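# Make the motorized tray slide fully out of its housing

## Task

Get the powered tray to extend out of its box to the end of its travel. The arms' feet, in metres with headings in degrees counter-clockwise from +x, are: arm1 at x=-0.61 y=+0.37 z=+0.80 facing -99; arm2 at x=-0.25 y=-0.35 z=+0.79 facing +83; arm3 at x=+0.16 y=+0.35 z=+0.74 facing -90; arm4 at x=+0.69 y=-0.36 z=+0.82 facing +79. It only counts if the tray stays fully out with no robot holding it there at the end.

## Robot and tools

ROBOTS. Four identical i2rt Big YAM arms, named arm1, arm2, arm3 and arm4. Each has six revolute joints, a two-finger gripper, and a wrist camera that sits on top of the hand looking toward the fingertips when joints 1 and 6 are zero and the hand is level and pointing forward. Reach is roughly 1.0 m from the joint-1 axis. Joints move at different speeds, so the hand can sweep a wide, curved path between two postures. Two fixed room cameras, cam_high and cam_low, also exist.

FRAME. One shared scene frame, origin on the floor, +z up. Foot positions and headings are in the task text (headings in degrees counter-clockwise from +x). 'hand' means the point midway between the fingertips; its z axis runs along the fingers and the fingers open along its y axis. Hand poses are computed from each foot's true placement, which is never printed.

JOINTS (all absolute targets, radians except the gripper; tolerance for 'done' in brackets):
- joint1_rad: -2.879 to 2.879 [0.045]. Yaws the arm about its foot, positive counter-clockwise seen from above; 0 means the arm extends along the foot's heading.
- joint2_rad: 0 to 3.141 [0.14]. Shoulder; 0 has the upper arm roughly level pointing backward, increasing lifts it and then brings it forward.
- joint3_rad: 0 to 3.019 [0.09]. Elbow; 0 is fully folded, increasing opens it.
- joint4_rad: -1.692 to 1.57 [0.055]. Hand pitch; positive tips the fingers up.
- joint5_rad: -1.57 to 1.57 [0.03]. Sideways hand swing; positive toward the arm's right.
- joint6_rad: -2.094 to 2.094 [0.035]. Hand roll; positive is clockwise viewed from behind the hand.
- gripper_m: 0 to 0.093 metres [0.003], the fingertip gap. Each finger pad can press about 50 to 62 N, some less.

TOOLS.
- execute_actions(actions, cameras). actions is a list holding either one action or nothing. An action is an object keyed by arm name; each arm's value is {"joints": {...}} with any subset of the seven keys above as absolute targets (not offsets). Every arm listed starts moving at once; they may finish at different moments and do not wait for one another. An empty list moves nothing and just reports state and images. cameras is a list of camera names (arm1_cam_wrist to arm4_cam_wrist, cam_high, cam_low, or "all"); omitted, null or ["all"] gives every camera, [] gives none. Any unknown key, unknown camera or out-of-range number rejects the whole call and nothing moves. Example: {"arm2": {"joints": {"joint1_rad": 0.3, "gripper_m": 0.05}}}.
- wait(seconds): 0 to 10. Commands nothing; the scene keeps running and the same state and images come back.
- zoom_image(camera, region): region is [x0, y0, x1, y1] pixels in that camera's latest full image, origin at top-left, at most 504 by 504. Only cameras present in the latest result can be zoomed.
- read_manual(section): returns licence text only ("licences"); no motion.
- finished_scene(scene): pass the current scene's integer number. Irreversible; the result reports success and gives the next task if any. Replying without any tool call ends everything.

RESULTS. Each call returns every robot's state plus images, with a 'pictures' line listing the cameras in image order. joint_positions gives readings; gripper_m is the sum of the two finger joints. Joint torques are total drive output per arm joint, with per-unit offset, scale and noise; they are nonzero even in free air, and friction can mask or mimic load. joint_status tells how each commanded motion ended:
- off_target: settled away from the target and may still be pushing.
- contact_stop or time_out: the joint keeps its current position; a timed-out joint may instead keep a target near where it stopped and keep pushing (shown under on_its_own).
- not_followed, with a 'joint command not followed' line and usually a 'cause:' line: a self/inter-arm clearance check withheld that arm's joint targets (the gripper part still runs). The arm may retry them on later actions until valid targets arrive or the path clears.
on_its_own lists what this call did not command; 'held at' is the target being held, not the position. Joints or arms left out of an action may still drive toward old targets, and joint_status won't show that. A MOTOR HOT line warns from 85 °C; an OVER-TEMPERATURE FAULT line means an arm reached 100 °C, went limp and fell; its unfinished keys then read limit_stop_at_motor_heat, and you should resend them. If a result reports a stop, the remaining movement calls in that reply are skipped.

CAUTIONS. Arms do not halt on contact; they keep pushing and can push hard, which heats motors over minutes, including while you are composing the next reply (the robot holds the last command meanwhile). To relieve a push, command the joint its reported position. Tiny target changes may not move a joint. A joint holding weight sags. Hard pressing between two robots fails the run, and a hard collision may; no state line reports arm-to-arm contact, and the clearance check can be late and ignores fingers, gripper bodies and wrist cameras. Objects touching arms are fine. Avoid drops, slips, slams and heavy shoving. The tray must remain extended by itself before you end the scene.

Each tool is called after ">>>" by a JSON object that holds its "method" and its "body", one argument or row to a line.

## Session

>>> {"method": "execute_actions", "body": {
  "actions": []
}}

Scene clock: 0.00 s.
Joint torques (N m, as the arm reports them, + toward a larger angle): no reading
Motor temperatures (°C, as the motors report them): arm1=[29 30 32 29 28 28] | arm2=[29 30 31 29 29 26] | arm3=[27 31 33 26 30 30] | arm4=[27 30 32 27 27 27]
arm1.joint_positions: joint1_rad=+0.247 joint2_rad=+0.353 joint3_rad=+1.671 joint4_rad=-1.347 joint5_rad=-0.173 joint6_rad=-0.307 gripper_m=+0.094
arm1.joint_status: not commanded
arm1.hand: x=-0.5729 y=+0.3356 z=+1.4828 quat_wxyz=(-0.481, -0.346, -0.633, +0.498) (m; scene frame)
arm2.joint_positions: joint1_rad=-0.138 joint2_rad=+0.394 joint3_rad=+1.447 joint4_rad=-1.354 joint5_rad=-0.045 joint6_rad=-0.597 gripper_m=+0.095
arm2.joint_status: not commanded
arm2.hand: x=-0.2223 y=-0.2323 z=+1.3910 quat_wxyz=(-0.551, +0.660, -0.458, -0.228) (m; scene frame)
arm3.joint_positions: joint1_rad=+0.271 joint2_rad=+0.610 joint3_rad=+1.349 joint4_rad=-1.397 joint5_rad=+0.056 joint6_rad=+0.569 gripper_m=+0.094
arm3.joint_status: not commanded
arm3.hand: x=+0.2094 y=+0.1307 z=+1.2445 quat_wxyz=(-0.401, -0.731, -0.522, +0.181) (m; scene frame)
arm4.joint_positions: joint1_rad=-0.750 joint2_rad=+0.287 joint3_rad=+1.712 joint4_rad=-1.163 joint5_rad=-0.111 joint6_rad=-0.268 gripper_m=+0.094
arm4.joint_status: not commanded
arm4.hand: x=+0.6592 y=-0.3656 z=+1.5605 quat_wxyz=(-0.773, +0.299, -0.531, -0.175) (m; scene frame)
pictures: arm1_cam_wrist, arm2_cam_wrist, arm3_cam_wrist, arm4_cam_wrist, cam_high, cam_low
Images, in order (width x height): arm1_cam_wrist 504x504, arm2_cam_wrist 504x504, arm3_cam_wrist 504x504, arm4_cam_wrist 504x504, cam_high 504x504, cam_low 504x504.

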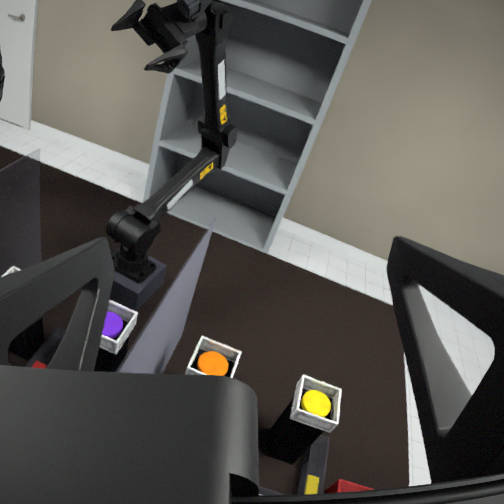

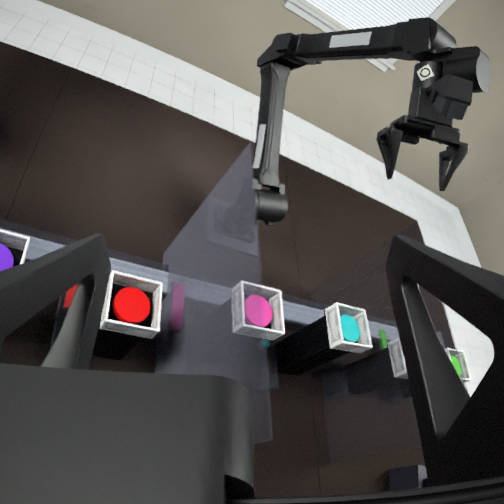

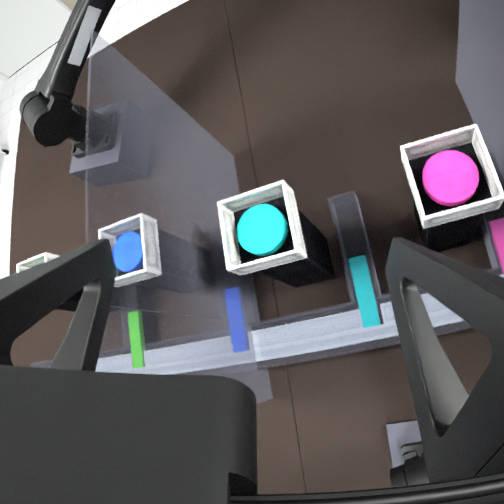

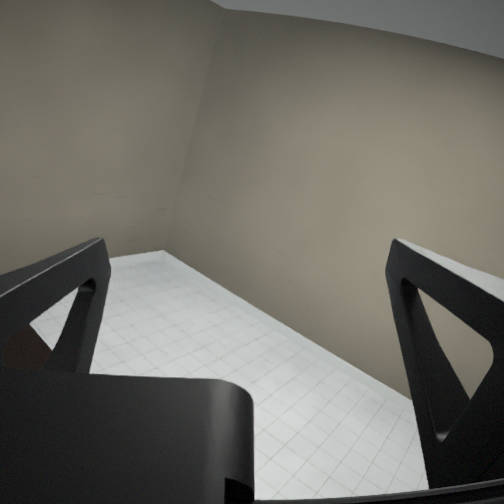

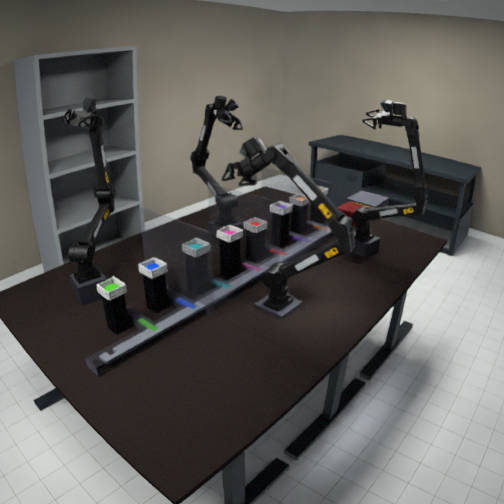

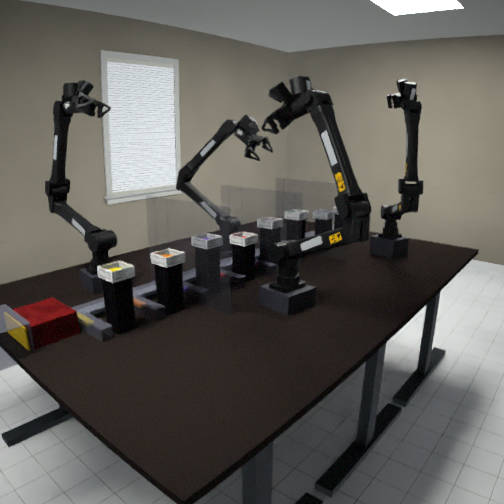

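Repeat the same survey pose for direct comparison.

>>> {"method": "execute_actions", "body": {
  "actions": [
    {"arm1":{"joints":{"joint1_rad":0,"joint2_rad":1.15,"joint3_rad":1.2,"joint4_rad":-1.4,"joint5_rad":0,"joint6_rad":0,"gripper_m":0}},"arm2":{"joints":{"joint1_rad":0,"joint2_rad":1.15,"joint3_rad":1.2,"joint4_rad":-1.4,"joint5_rad":0,"joint6_rad":0,"gripper_m":0}},"arm3":{"joints":{"joint1_rad":0.05,"joint2_rad":1.15,"joint3_rad":1.3,"joint4_rad":-1.5,"joint5_rad":0,"joint6_rad":0,"gripper_m":0}},"arm4":{"joints":{"joint1_rad":0.15,"joint2_rad":1.15,"joint3_rad":1.2,"joint4_rad":-1.4,"joint5_rad":0,"joint6_rad":0,"gripper_m":0}}}
  ]
}}

Scene clock: 7.73 s.
Joint torques (N m, as the arm reports them, + toward a larger angle): arm1=[  0.26 -10.54  11.04   0.5    0.11   0.24] | arm2=[-1.18 -6.56  8.56  0.66  0.14  0.3 ] | arm3=[ 0.   -8.93  9.45  0.29 -0.1  -0.33] | arm4=[ 1.55 -8.28  9.92  0.56 -0.1   0.18]
Motor temperatures (°C, as the motors report them): arm1=[29 31 33 29 28 28] | arm2=[29 31 33 29 29 26] | arm3=[27 31 36 27 30 30] | arm4=[27 31 33 27 27 27]
arm1.joint_positions: joint1_rad=+0.008 joint2_rad=+1.160 joint3_rad=+1.176 joint4_rad=-1.389 joint5_rad=-0.002 joint6_rad=-0.015 gripper_m=+0.000
arm1.joint_status: all done
arm1.hand: x=-0.6584 y=+0.0068 z=+1.0613 quat_wxyz=(-0.060, -0.748, -0.657, +0.072) (m; scene frame)
arm2.joint_positions: joint1_rad=-0.003 joint2_rad=+1.148 joint3_rad=+1.198 joint4_rad=-1.392 joint5_rad=-0.004 joint6_rad=-0.016 gripper_m=+0.001
arm2.joint_status: all done
arm2.hand: x=-0.2030 y=+0.0135 z=+1.0791 quat_wxyz=(-0.085, +0.661, -0.741, -0.083) (m; scene frame)
arm3.joint_positions: joint1_rad=+0.054 joint2_rad=+1.148 joint3_rad=+1.291 joint4_rad=-1.484 joint5_rad=+0.004 joint6_rad=+0.013 gripper_m=+0.000
arm3.joint_status: all done
arm3.hand: x=+0.1762 y=-0.0091 z=+1.0529 quat_wxyz=(-0.082, -0.690, -0.715, +0.079) (m; scene frame)
arm4.joint_positions: joint1_rad=+0.145 joint2_rad=+1.148 joint3_rad=+1.184 joint4_rad=-1.389 joint5_rad=+0.002 joint6_rad=-0.014 gripper_m=+0.001
arm4.joint_status: all done
arm4.hand: x=+0.7125 y=+0.0018 z=+1.0951 quat_wxyz=(-0.080, +0.688, -0.717, -0.077) (m; scene frame)
pictures: arm1_cam_wrist, arm2_cam_wrist, arm3_cam_wrist, arm4_cam_wrist, cam_high, cam_low
Images, in order (width x height): arm1_cam_wrist 504x504, arm2_cam_wrist 504x504, arm3_cam_wrist 504x504, arm4_cam_wrist 504x504, cam_high 504x504, cam_low 504x504.

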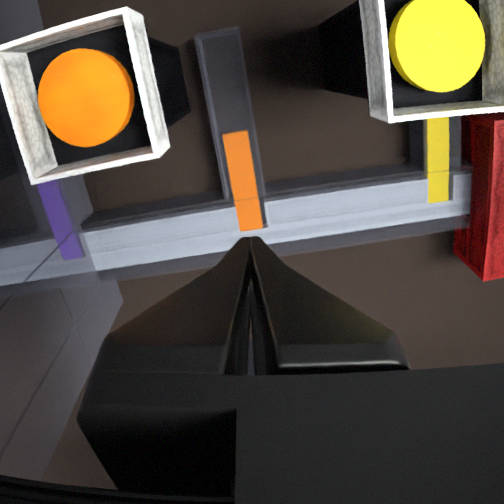

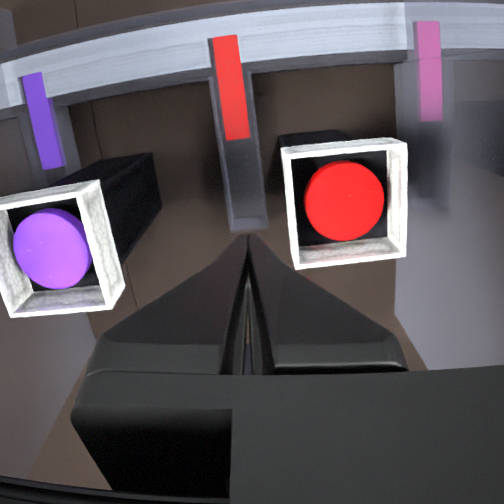

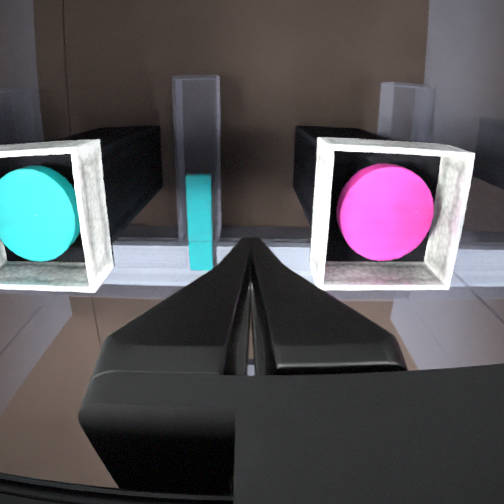

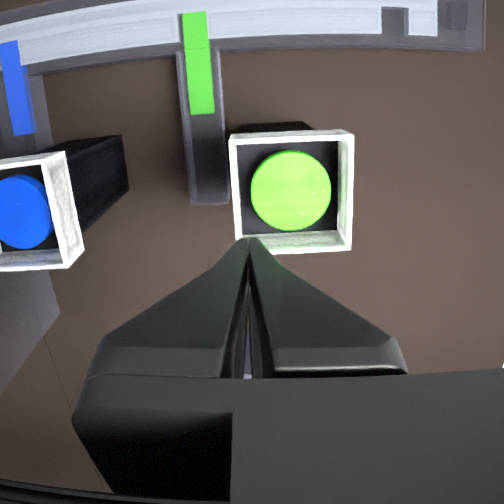

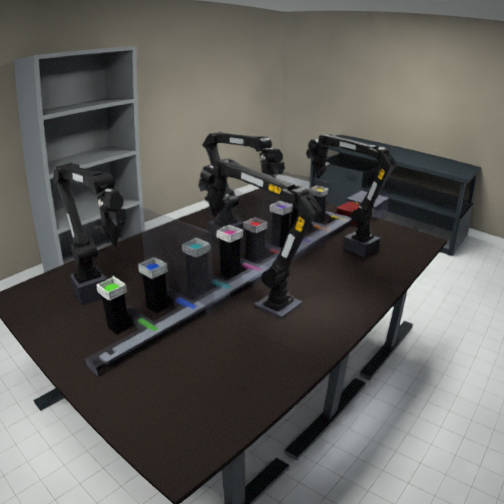

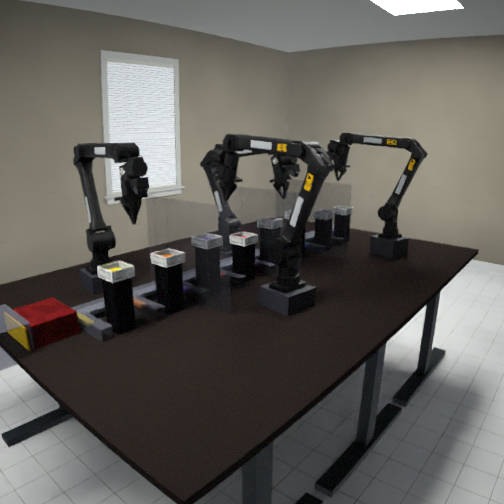

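>>> {"method": "execute_actions", "body": {
  "actions": [
    {"arm1":{"joints":{"joint1_rad":-0.255,"joint2_rad":1.4,"joint3_rad":1.19,"joint4_rad":-1.22,"joint6_rad":-0.4}},"arm2":{"joints":{"joint1_rad":0.425,"joint2_rad":1.13,"joint3_rad":0.95,"joint4_rad":-1.31,"joint6_rad":0.3}},"arm3":{"joints":{"joint1_rad":0.41,"joint2_rad":1.17,"joint3_rad":1.2,"joint4_rad":-1.47,"joint6_rad":0.41}},"arm4":{"joints":{"joint1_rad":0.66,"joint2_rad":1.2,"joint3_rad":0.95,"joint4_rad":-1.13,"joint6_rad":0.47}}}
  ]
}}

Scene clock: 20.27 s.
Joint torques (N m, as the arm reports them, + toward a larger angle): arm1=[  2.24 -12.32   9.9    0.95   0.02  -0.09] | arm2=[-1.5  -5.56  7.99  1.1   0.08  0.34] | arm3=[ 0.34 -9.77  8.7   1.36  0.04 -0.01] | arm4=[ 1.82 -9.15  8.32  1.64 -0.04  0.18]
Motor temperatures (°C, as the motors report them): arm1=[29 31 37 29 28 28] | arm2=[29 31 35 29 29 26] | arm3=[27 32 39 27 30 30] | arm4=[27 31 38 27 27 27]
arm1.joint_positions: joint1_rad=-0.261 joint2_rad=+1.411 joint3_rad=+1.176 joint4_rad=-1.233 joint5_rad=+0.000 joint6_rad=-0.385 gripper_m=+0.000
arm1.joint_status: all done
arm1.hand: x=-0.7776 y=-0.0221 z=+0.9733 quat_wxyz=(-0.014, -0.716, -0.696, +0.045) (m; scene frame)
arm2.joint_positions: joint1_rad=+0.425 joint2_rad=+1.128 joint3_rad=+0.953 joint4_rad=-1.319 joint5_rad=-0.001 joint6_rad=+0.285 gripper_m=+0.001
arm2.joint_status: all done
arm2.hand: x=-0.3435 y=-0.0461 z=+0.9865 quat_wxyz=(-0.018, +0.711, -0.702, -0.041) (m; scene frame)
arm3.joint_positions: joint1_rad=+0.414 joint2_rad=+1.169 joint3_rad=+1.200 joint4_rad=-1.483 joint5_rad=+0.002 joint6_rad=+0.397 gripper_m=+0.000
arm3.joint_status: all done
arm3.hand: x=+0.2968 y=+0.0344 z=+1.0073 quat_wxyz=(-0.053, -0.702, -0.710, +0.022) (m; scene frame)
arm4.joint_positions: joint1_rad=+0.654 joint2_rad=+1.205 joint3_rad=+0.952 joint4_rad=-1.143 joint5_rad=+0.001 joint6_rad=+0.456 gripper_m=+0.001
arm4.joint_status: all done
arm4.hand: x=+0.5330 y=-0.0348 z=+0.9891 quat_wxyz=(-0.029, +0.704, -0.705, -0.086) (m; scene frame)
pictures: arm1_cam_wrist, arm2_cam_wrist, arm3_cam_wrist, arm4_cam_wrist, cam_high, cam_low
Images, in order (width x height): arm1_cam_wrist 504x504, arm2_cam_wrist 504x504, arm3_cam_wrist 504x504, arm4_cam_wrist 504x504, cam_high 504x504, cam_low 504x504.

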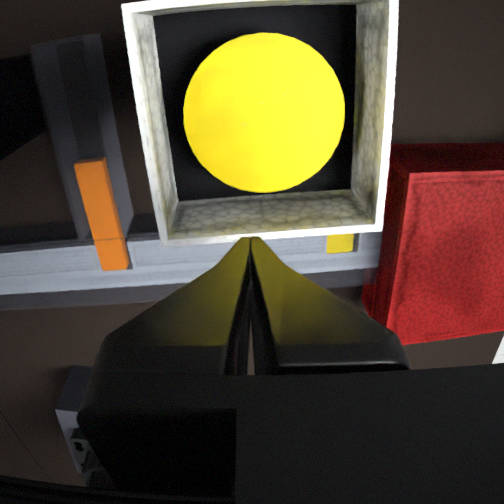

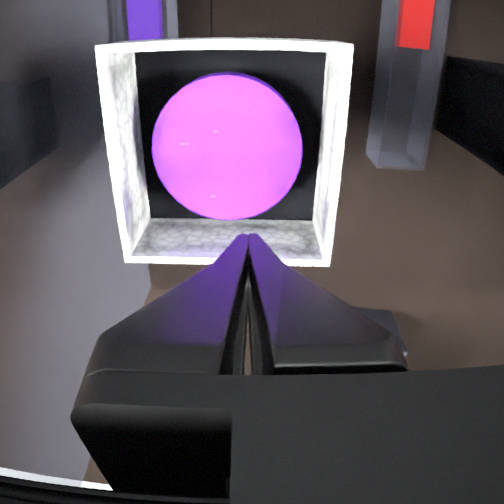

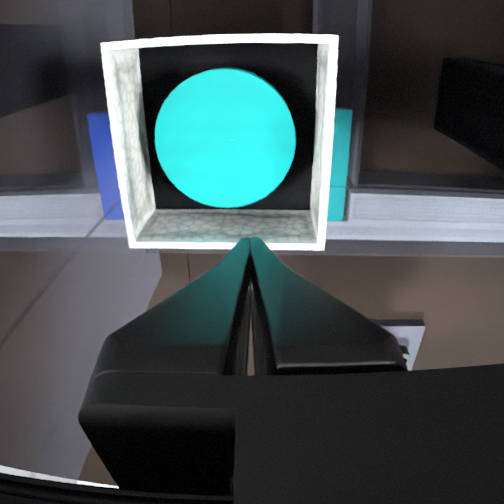

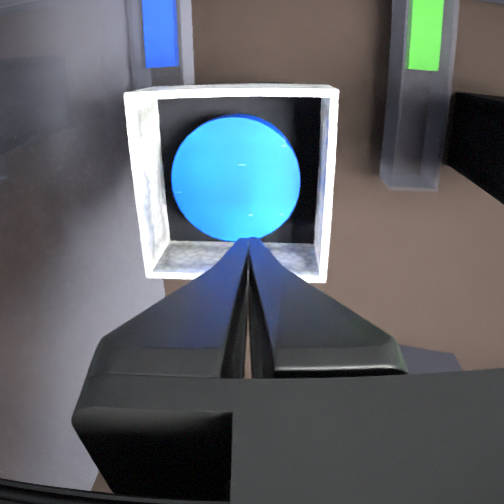

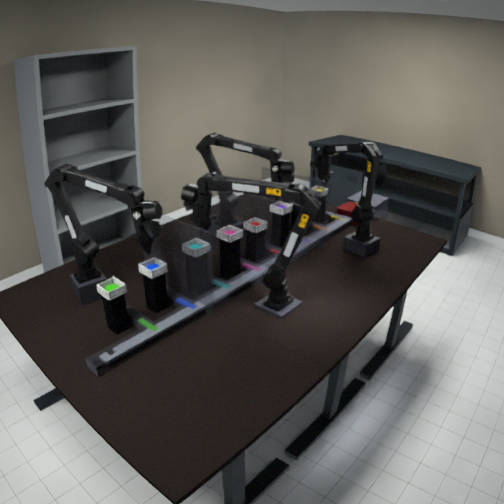

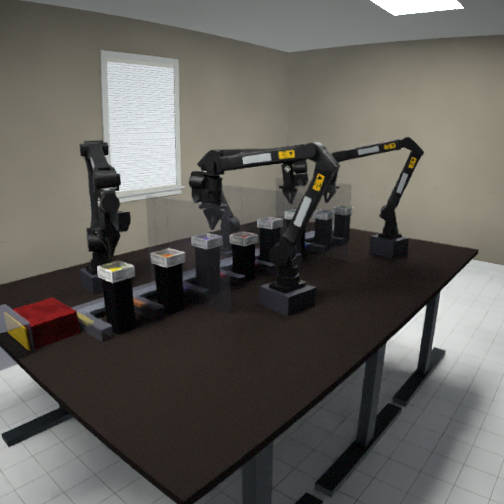

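>>> {"method": "execute_actions", "body": {
  "actions": [
    {"arm1":{"joints":{"joint1_rad":-0.24,"joint2_rad":1.64,"joint4_rad":-1.14}},"arm2":{"joints":{"joint2_rad":1.42,"joint4_rad":-1.27}},"arm3":{"joints":{"joint2_rad":1.45,"joint4_rad":-1.43}},"arm4":{"joints":{"joint2_rad":1.52}}}
  ],
  "cameras": []
}}

>>> {"method": "wait", "body": {
  "seconds": 10
}}

>>> {"method": "wait", "body": {
  "seconds": 10
}}

>>> {"method": "wait", "body": {
  "seconds": 10
}}

Scene clock: 28.03 s.
Joint torques (N m, as the arm reports them, + toward a larger angle): arm1=[ 2.46 -8.86  6.6   0.96 -0.01 -0.06] | arm2=[-1.52 -1.33  5.31  1.1   0.06  0.31] | arm3=[ 0.04 -6.59  5.93  1.12  0.01 -0.02] | arm4=[ 1.73 -5.26  5.34  0.96 -0.05  0.18]
Motor temperatures (°C, as the motors report them): arm1=[29 32 38 29 28 28] | arm2=[29 31 36 29 29 26] | arm3=[27 32 40 27 30 30] | arm4=[27 31 39 27 27 27]
arm1.joint_positions: joint1_rad=-0.248 joint2_rad=+1.559 joint3_rad=+1.216 joint4_rad=-1.150 joint5_rad=+0.001 joint6_rad=-0.386 gripper_m=+0.000
arm1.joint_status: all done
arm1.hand: x=-0.7879 y=-0.0593 z=+0.9274 quat_wxyz=(-0.009, -0.712, -0.701, +0.033) (m; scene frame)
arm2.joint_positions: joint1_rad=+0.425 joint2_rad=+1.337 joint3_rad=+0.985 joint4_rad=-1.286 joint5_rad=-0.001 joint6_rad=+0.285 gripper_m=+0.001
arm2.joint_status: all done
arm2.hand: x=-0.3515 y=-0.0205 z=+0.9344 quat_wxyz=(+0.016, +0.712, -0.702, +0.023) (m; scene frame)
arm3.joint_positions: joint1_rad=+0.414 joint2_rad=+1.379 joint3_rad=+1.233 joint4_rad=-1.443 joint5_rad=+0.002 joint6_rad=+0.398 gripper_m=+0.000
arm3.joint_status: all done
arm3.hand: x=+0.3139 y=-0.0046 z=+0.9480 quat_wxyz=(+0.010, -0.703, -0.711, -0.004) (m; scene frame)
arm4.joint_positions: joint1_rad=+0.654 joint2_rad=+1.443 joint3_rad=+0.981 joint4_rad=-1.138 joint5_rad=+0.002 joint6_rad=+0.457 gripper_m=+0.000
arm4.joint_status: all done
arm4.hand: x=+0.5269 y=-0.0225 z=+0.9174 quat_wxyz=(+0.004, +0.706, -0.708, +0.011) (m; scene frame)
pictures: none
No camera images: the call's "cameras" was empty. Leave "cameras" out to get every camera's image.

Scene clock: 38.03 s.
Joint torques (N m, as the arm reports them, + toward a larger angle): arm1=[ 2.02 -8.03  6.5   1.02 -0.03 -0.12] | arm2=[-1.5  -1.36  5.3   1.12  0.06  0.31] | arm3=[ 0.18 -7.07  6.01  1.12  0.01 -0.04] | arm4=[ 1.76 -5.38  5.33  0.97 -0.05  0.17]
Motor temperatures (°C, as the motors report them): arm1=[29 31 36 29 28 28] | arm2=[29 31 35 29 29 26] | arm3=[27 32 39 27 30 30] | arm4=[27 30 37 27 27 27]
arm1.joint_positions: joint1_rad=-0.248 joint2_rad=+1.559 joint3_rad=+1.216 joint4_rad=-1.150 joint5_rad=+0.001 joint6_rad=-0.386 gripper_m=+0.000
arm1.joint_status: all done
arm1.hand: x=-0.7879 y=-0.0593 z=+0.9274 quat_wxyz=(-0.009, -0.712, -0.701, +0.033) (m; scene frame)
arm2.joint_positions: joint1_rad=+0.425 joint2_rad=+1.337 joint3_rad=+0.985 joint4_rad=-1.286 joint5_rad=-0.001 joint6_rad=+0.285 gripper_m=+0.001
arm2.joint_status: all done
arm2.hand: x=-0.3515 y=-0.0205 z=+0.9344 quat_wxyz=(+0.016, +0.712, -0.702, +0.023) (m; scene frame)
arm3.joint_positions: joint1_rad=+0.414 joint2_rad=+1.379 joint3_rad=+1.233 joint4_rad=-1.443 joint5_rad=+0.002 joint6_rad=+0.398 gripper_m=+0.000
arm3.joint_status: all done
arm3.hand: x=+0.3139 y=-0.0046 z=+0.9480 quat_wxyz=(+0.010, -0.703, -0.711, -0.004) (m; scene frame)
arm4.joint_positions: joint1_rad=+0.654 joint2_rad=+1.443 joint3_rad=+0.981 joint4_rad=-1.138 joint5_rad=+0.002 joint6_rad=+0.457 gripper_m=+0.000
arm4.joint_status: all done
arm4.hand: x=+0.5269 y=-0.0225 z=+0.9174 quat_wxyz=(+0.004, +0.706, -0.708, +0.011) (m; scene frame)
wait: 10.00 s; at rest by 0.27 s
pictures: arm1_cam_wrist, arm2_cam_wrist, arm3_cam_wrist, arm4_cam_wrist, cam_high, cam_low
Images, in order (width x height): arm1_cam_wrist 504x504, arm2_cam_wrist 504x504, arm3_cam_wrist 504x504, arm4_cam_wrist 504x504, cam_high 504x504, cam_low 504x504.

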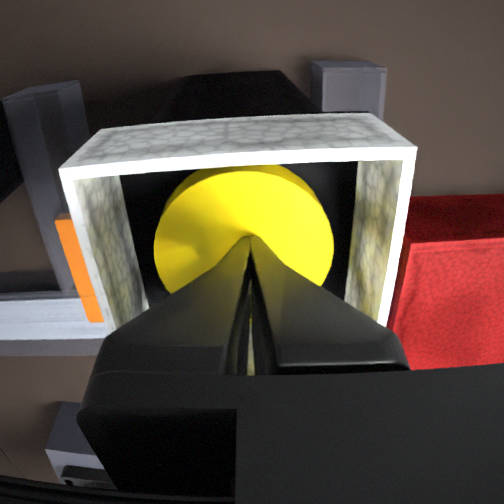

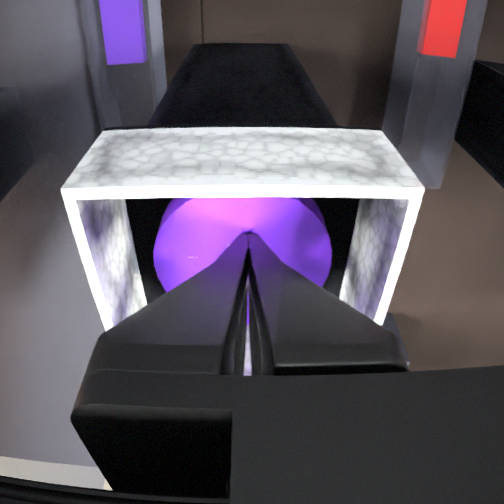

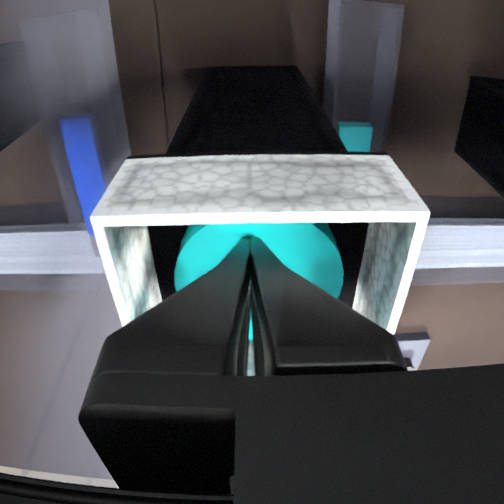

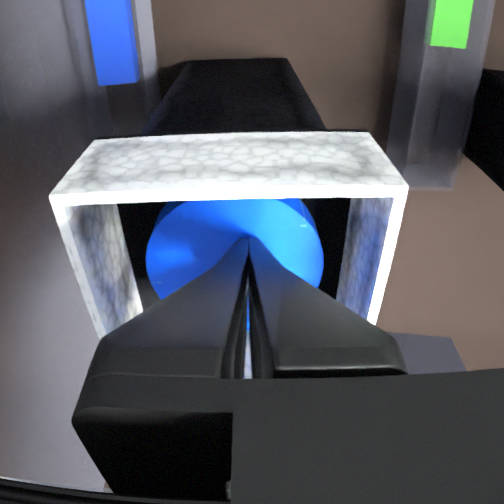

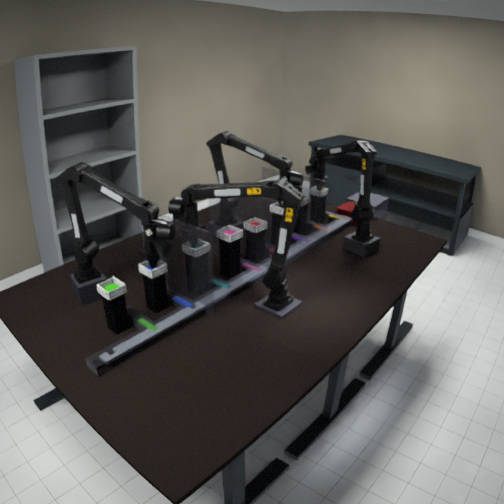

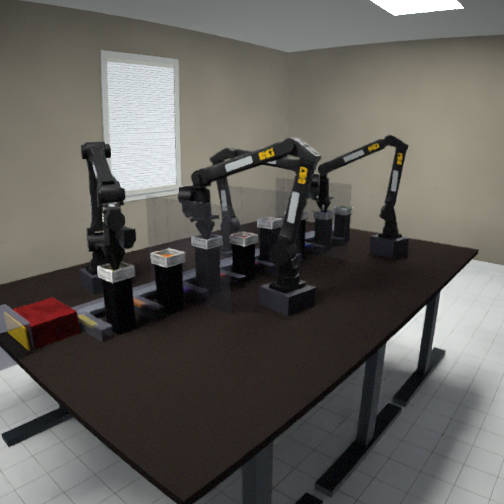

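Scene clock: 48.03 s.
Joint torques (N m, as the arm reports them, + toward a larger angle): arm1=[ 2.47 -7.53  6.41  0.95 -0.08 -0.01] | arm2=[-1.51 -1.37  5.3   1.14  0.06  0.31] | arm3=[ 0.25 -6.99  5.97  1.1   0.   -0.03] | arm4=[ 1.75 -5.48  5.29  0.99 -0.06  0.18]
Motor temperatures (°C, as the motors report them): arm1=[29 31 36 29 28 28] | arm2=[29 31 34 29 29 26] | arm3=[27 32 38 27 30 30] | arm4=[27 30 36 27 27 27]
arm1.joint_positions: joint1_rad=-0.248 joint2_rad=+1.559 joint3_rad=+1.216 joint4_rad=-1.150 joint5_rad=+0.001 joint6_rad=-0.386 gripper_m=+0.000
arm1.joint_status: all done
arm1.hand: x=-0.7879 y=-0.0593 z=+0.9274 quat_wxyz=(-0.009, -0.712, -0.701, +0.033) (m; scene frame)
arm2.joint_positions: joint1_rad=+0.425 joint2_rad=+1.337 joint3_rad=+0.985 joint4_rad=-1.286 joint5_rad=-0.001 joint6_rad=+0.285 gripper_m=+0.001
arm2.joint_status: all done
arm2.hand: x=-0.3515 y=-0.0205 z=+0.9344 quat_wxyz=(+0.016, +0.712, -0.702, +0.023) (m; scene frame)
arm3.joint_positions: joint1_rad=+0.414 joint2_rad=+1.379 joint3_rad=+1.233 joint4_rad=-1.443 joint5_rad=+0.002 joint6_rad=+0.398 gripper_m=+0.000
arm3.joint_status: all done
arm3.hand: x=+0.3139 y=-0.0046 z=+0.9480 quat_wxyz=(+0.010, -0.703, -0.711, -0.004) (m; scene frame)
arm4.joint_positions: joint1_rad=+0.654 joint2_rad=+1.443 joint3_rad=+0.981 joint4_rad=-1.138 joint5_rad=+0.002 joint6_rad=+0.457 gripper_m=+0.000
arm4.joint_status: all done
arm4.hand: x=+0.5269 y=-0.0225 z=+0.9174 quat_wxyz=(+0.004, +0.706, -0.708, +0.011) (m; scene frame)
wait: 10.00 s; at rest by 0.27 s
pictures: arm1_cam_wrist, arm2_cam_wrist, arm3_cam_wrist, arm4_cam_wrist, cam_high, cam_low
Images, in order (width x height): arm1_cam_wrist 504x504, arm2_cam_wrist 504x504, arm3_cam_wrist 504x504, arm4_cam_wrist 504x504, cam_high 504x504, cam_low 504x504.

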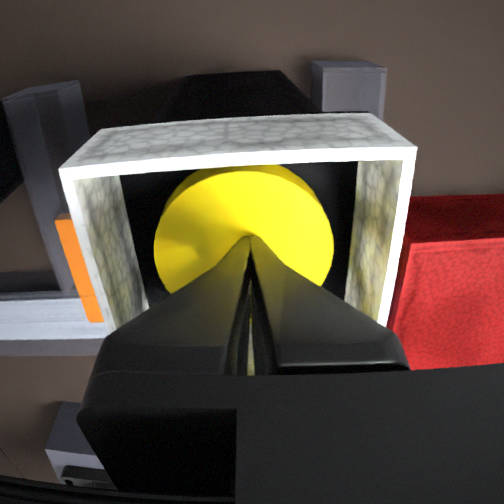

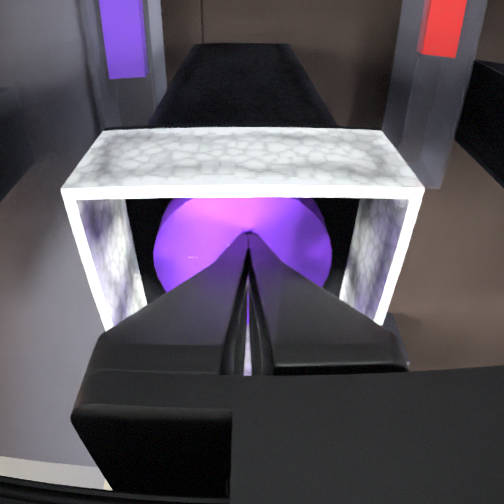

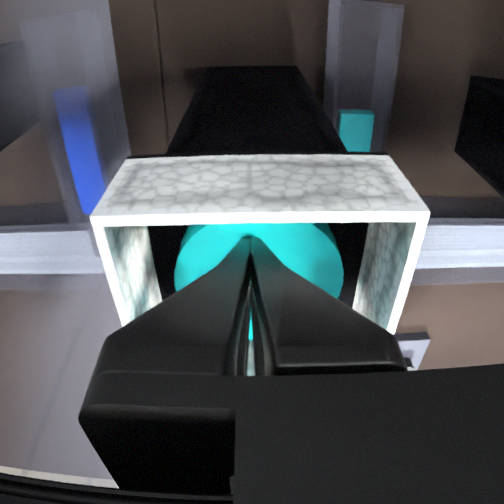

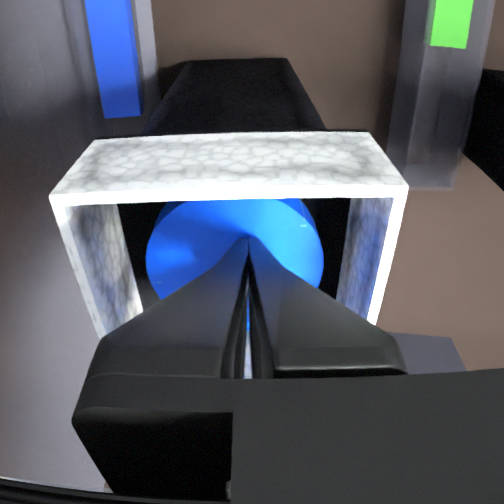

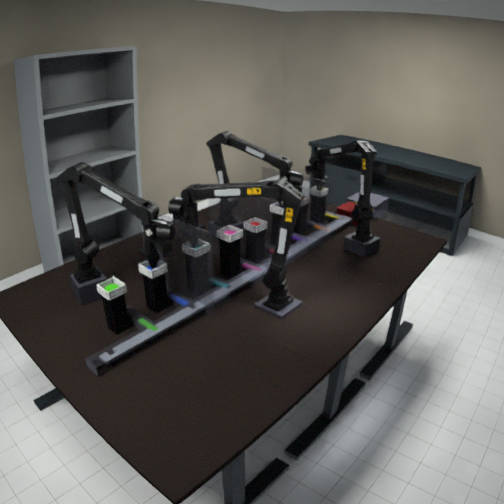

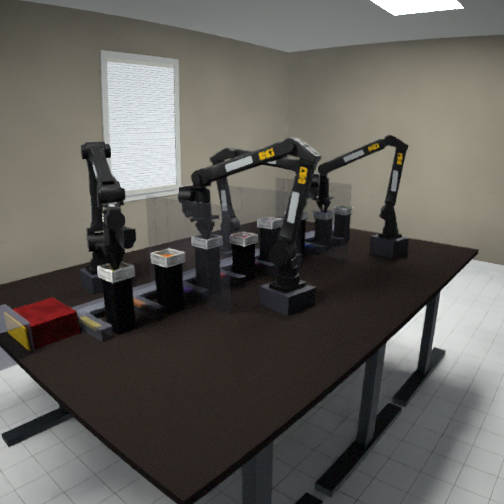

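Scene clock: 58.03 s.
Joint torques (N m, as the arm reports them, + toward a larger angle): arm1=[ 1.77 -7.92  6.5   0.64 -0.03 -0.03] | arm2=[-1.53 -1.31  5.29  1.14  0.06  0.31] | arm3=[-0.12 -7.21  5.87  1.05  0.04 -0.02] | arm4=[ 1.82 -5.37  5.33  0.96 -0.05  0.17]
Motor temperatures (°C, as the motors report them): arm1=[29 31 35 29 28 28] | arm2=[29 30 34 29 29 26] | arm3=[27 32 38 27 30 30] | arm4=[27 30 36 27 27 27]
arm1.joint_positions: joint1_rad=-0.248 joint2_rad=+1.559 joint3_rad=+1.216 joint4_rad=-1.150 joint5_rad=+0.001 joint6_rad=-0.386 gripper_m=+0.000
arm1.joint_status: all done
arm1.hand: x=-0.7879 y=-0.0593 z=+0.9274 quat_wxyz=(-0.009, -0.712, -0.701, +0.033) (m; scene frame)
arm2.joint_positions: joint1_rad=+0.425 joint2_rad=+1.337 joint3_rad=+0.985 joint4_rad=-1.286 joint5_rad=-0.001 joint6_rad=+0.285 gripper_m=+0.001
arm2.joint_status: all done
arm2.hand: x=-0.3515 y=-0.0205 z=+0.9344 quat_wxyz=(+0.016, +0.712, -0.702, +0.023) (m; scene frame)
arm3.joint_positions: joint1_rad=+0.414 joint2_rad=+1.379 joint3_rad=+1.233 joint4_rad=-1.443 joint5_rad=+0.002 joint6_rad=+0.398 gripper_m=+0.000
arm3.joint_status: all done
arm3.hand: x=+0.3139 y=-0.0046 z=+0.9480 quat_wxyz=(+0.010, -0.703, -0.711, -0.004) (m; scene frame)
arm4.joint_positions: joint1_rad=+0.654 joint2_rad=+1.443 joint3_rad=+0.981 joint4_rad=-1.138 joint5_rad=+0.002 joint6_rad=+0.457 gripper_m=+0.000
arm4.joint_status: all done
arm4.hand: x=+0.5269 y=-0.0225 z=+0.9174 quat_wxyz=(+0.004, +0.706, -0.708, +0.011) (m; scene frame)
wait: 10.00 s; at rest by 0.27 s
pictures: arm1_cam_wrist, arm2_cam_wrist, arm3_cam_wrist, arm4_cam_wrist, cam_high, cam_low
Images, in order (width x height): arm1_cam_wrist 504x504, arm2_cam_wrist 504x504, arm3_cam_wrist 504x504, arm4_cam_wrist 504x504, cam_high 504x504, cam_low 504x504.

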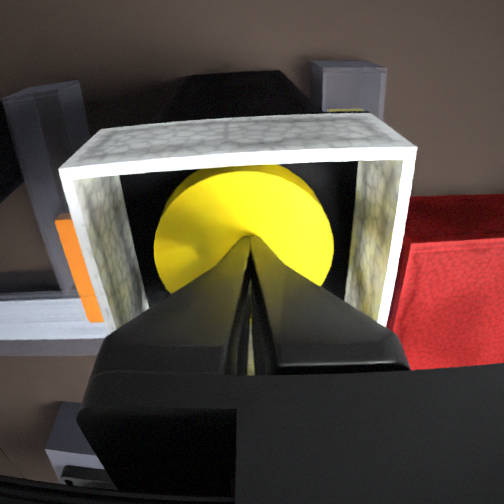

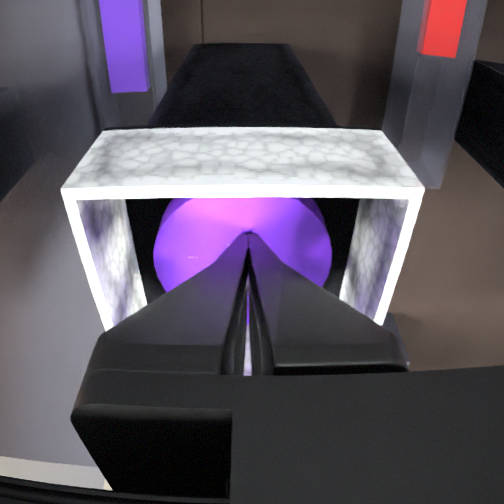

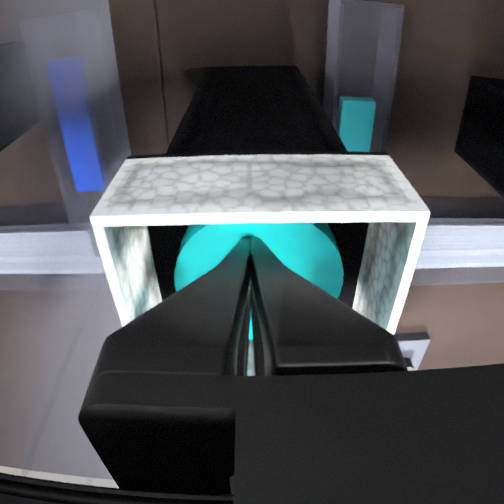

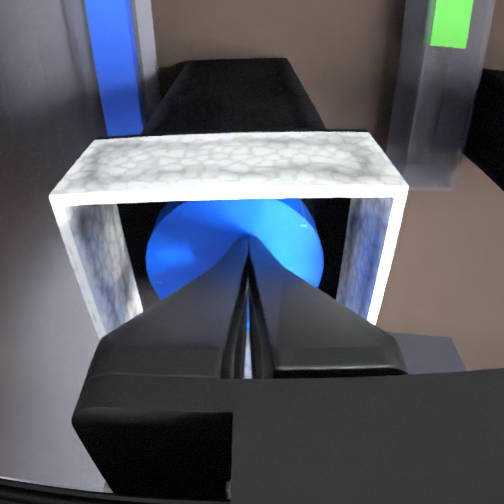

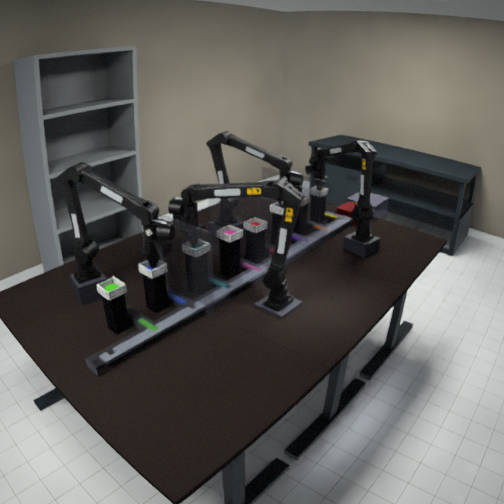

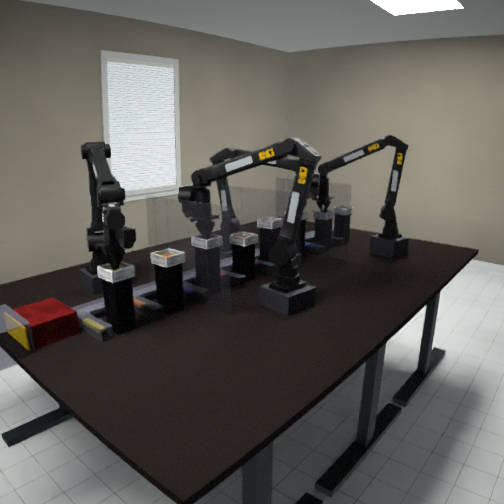

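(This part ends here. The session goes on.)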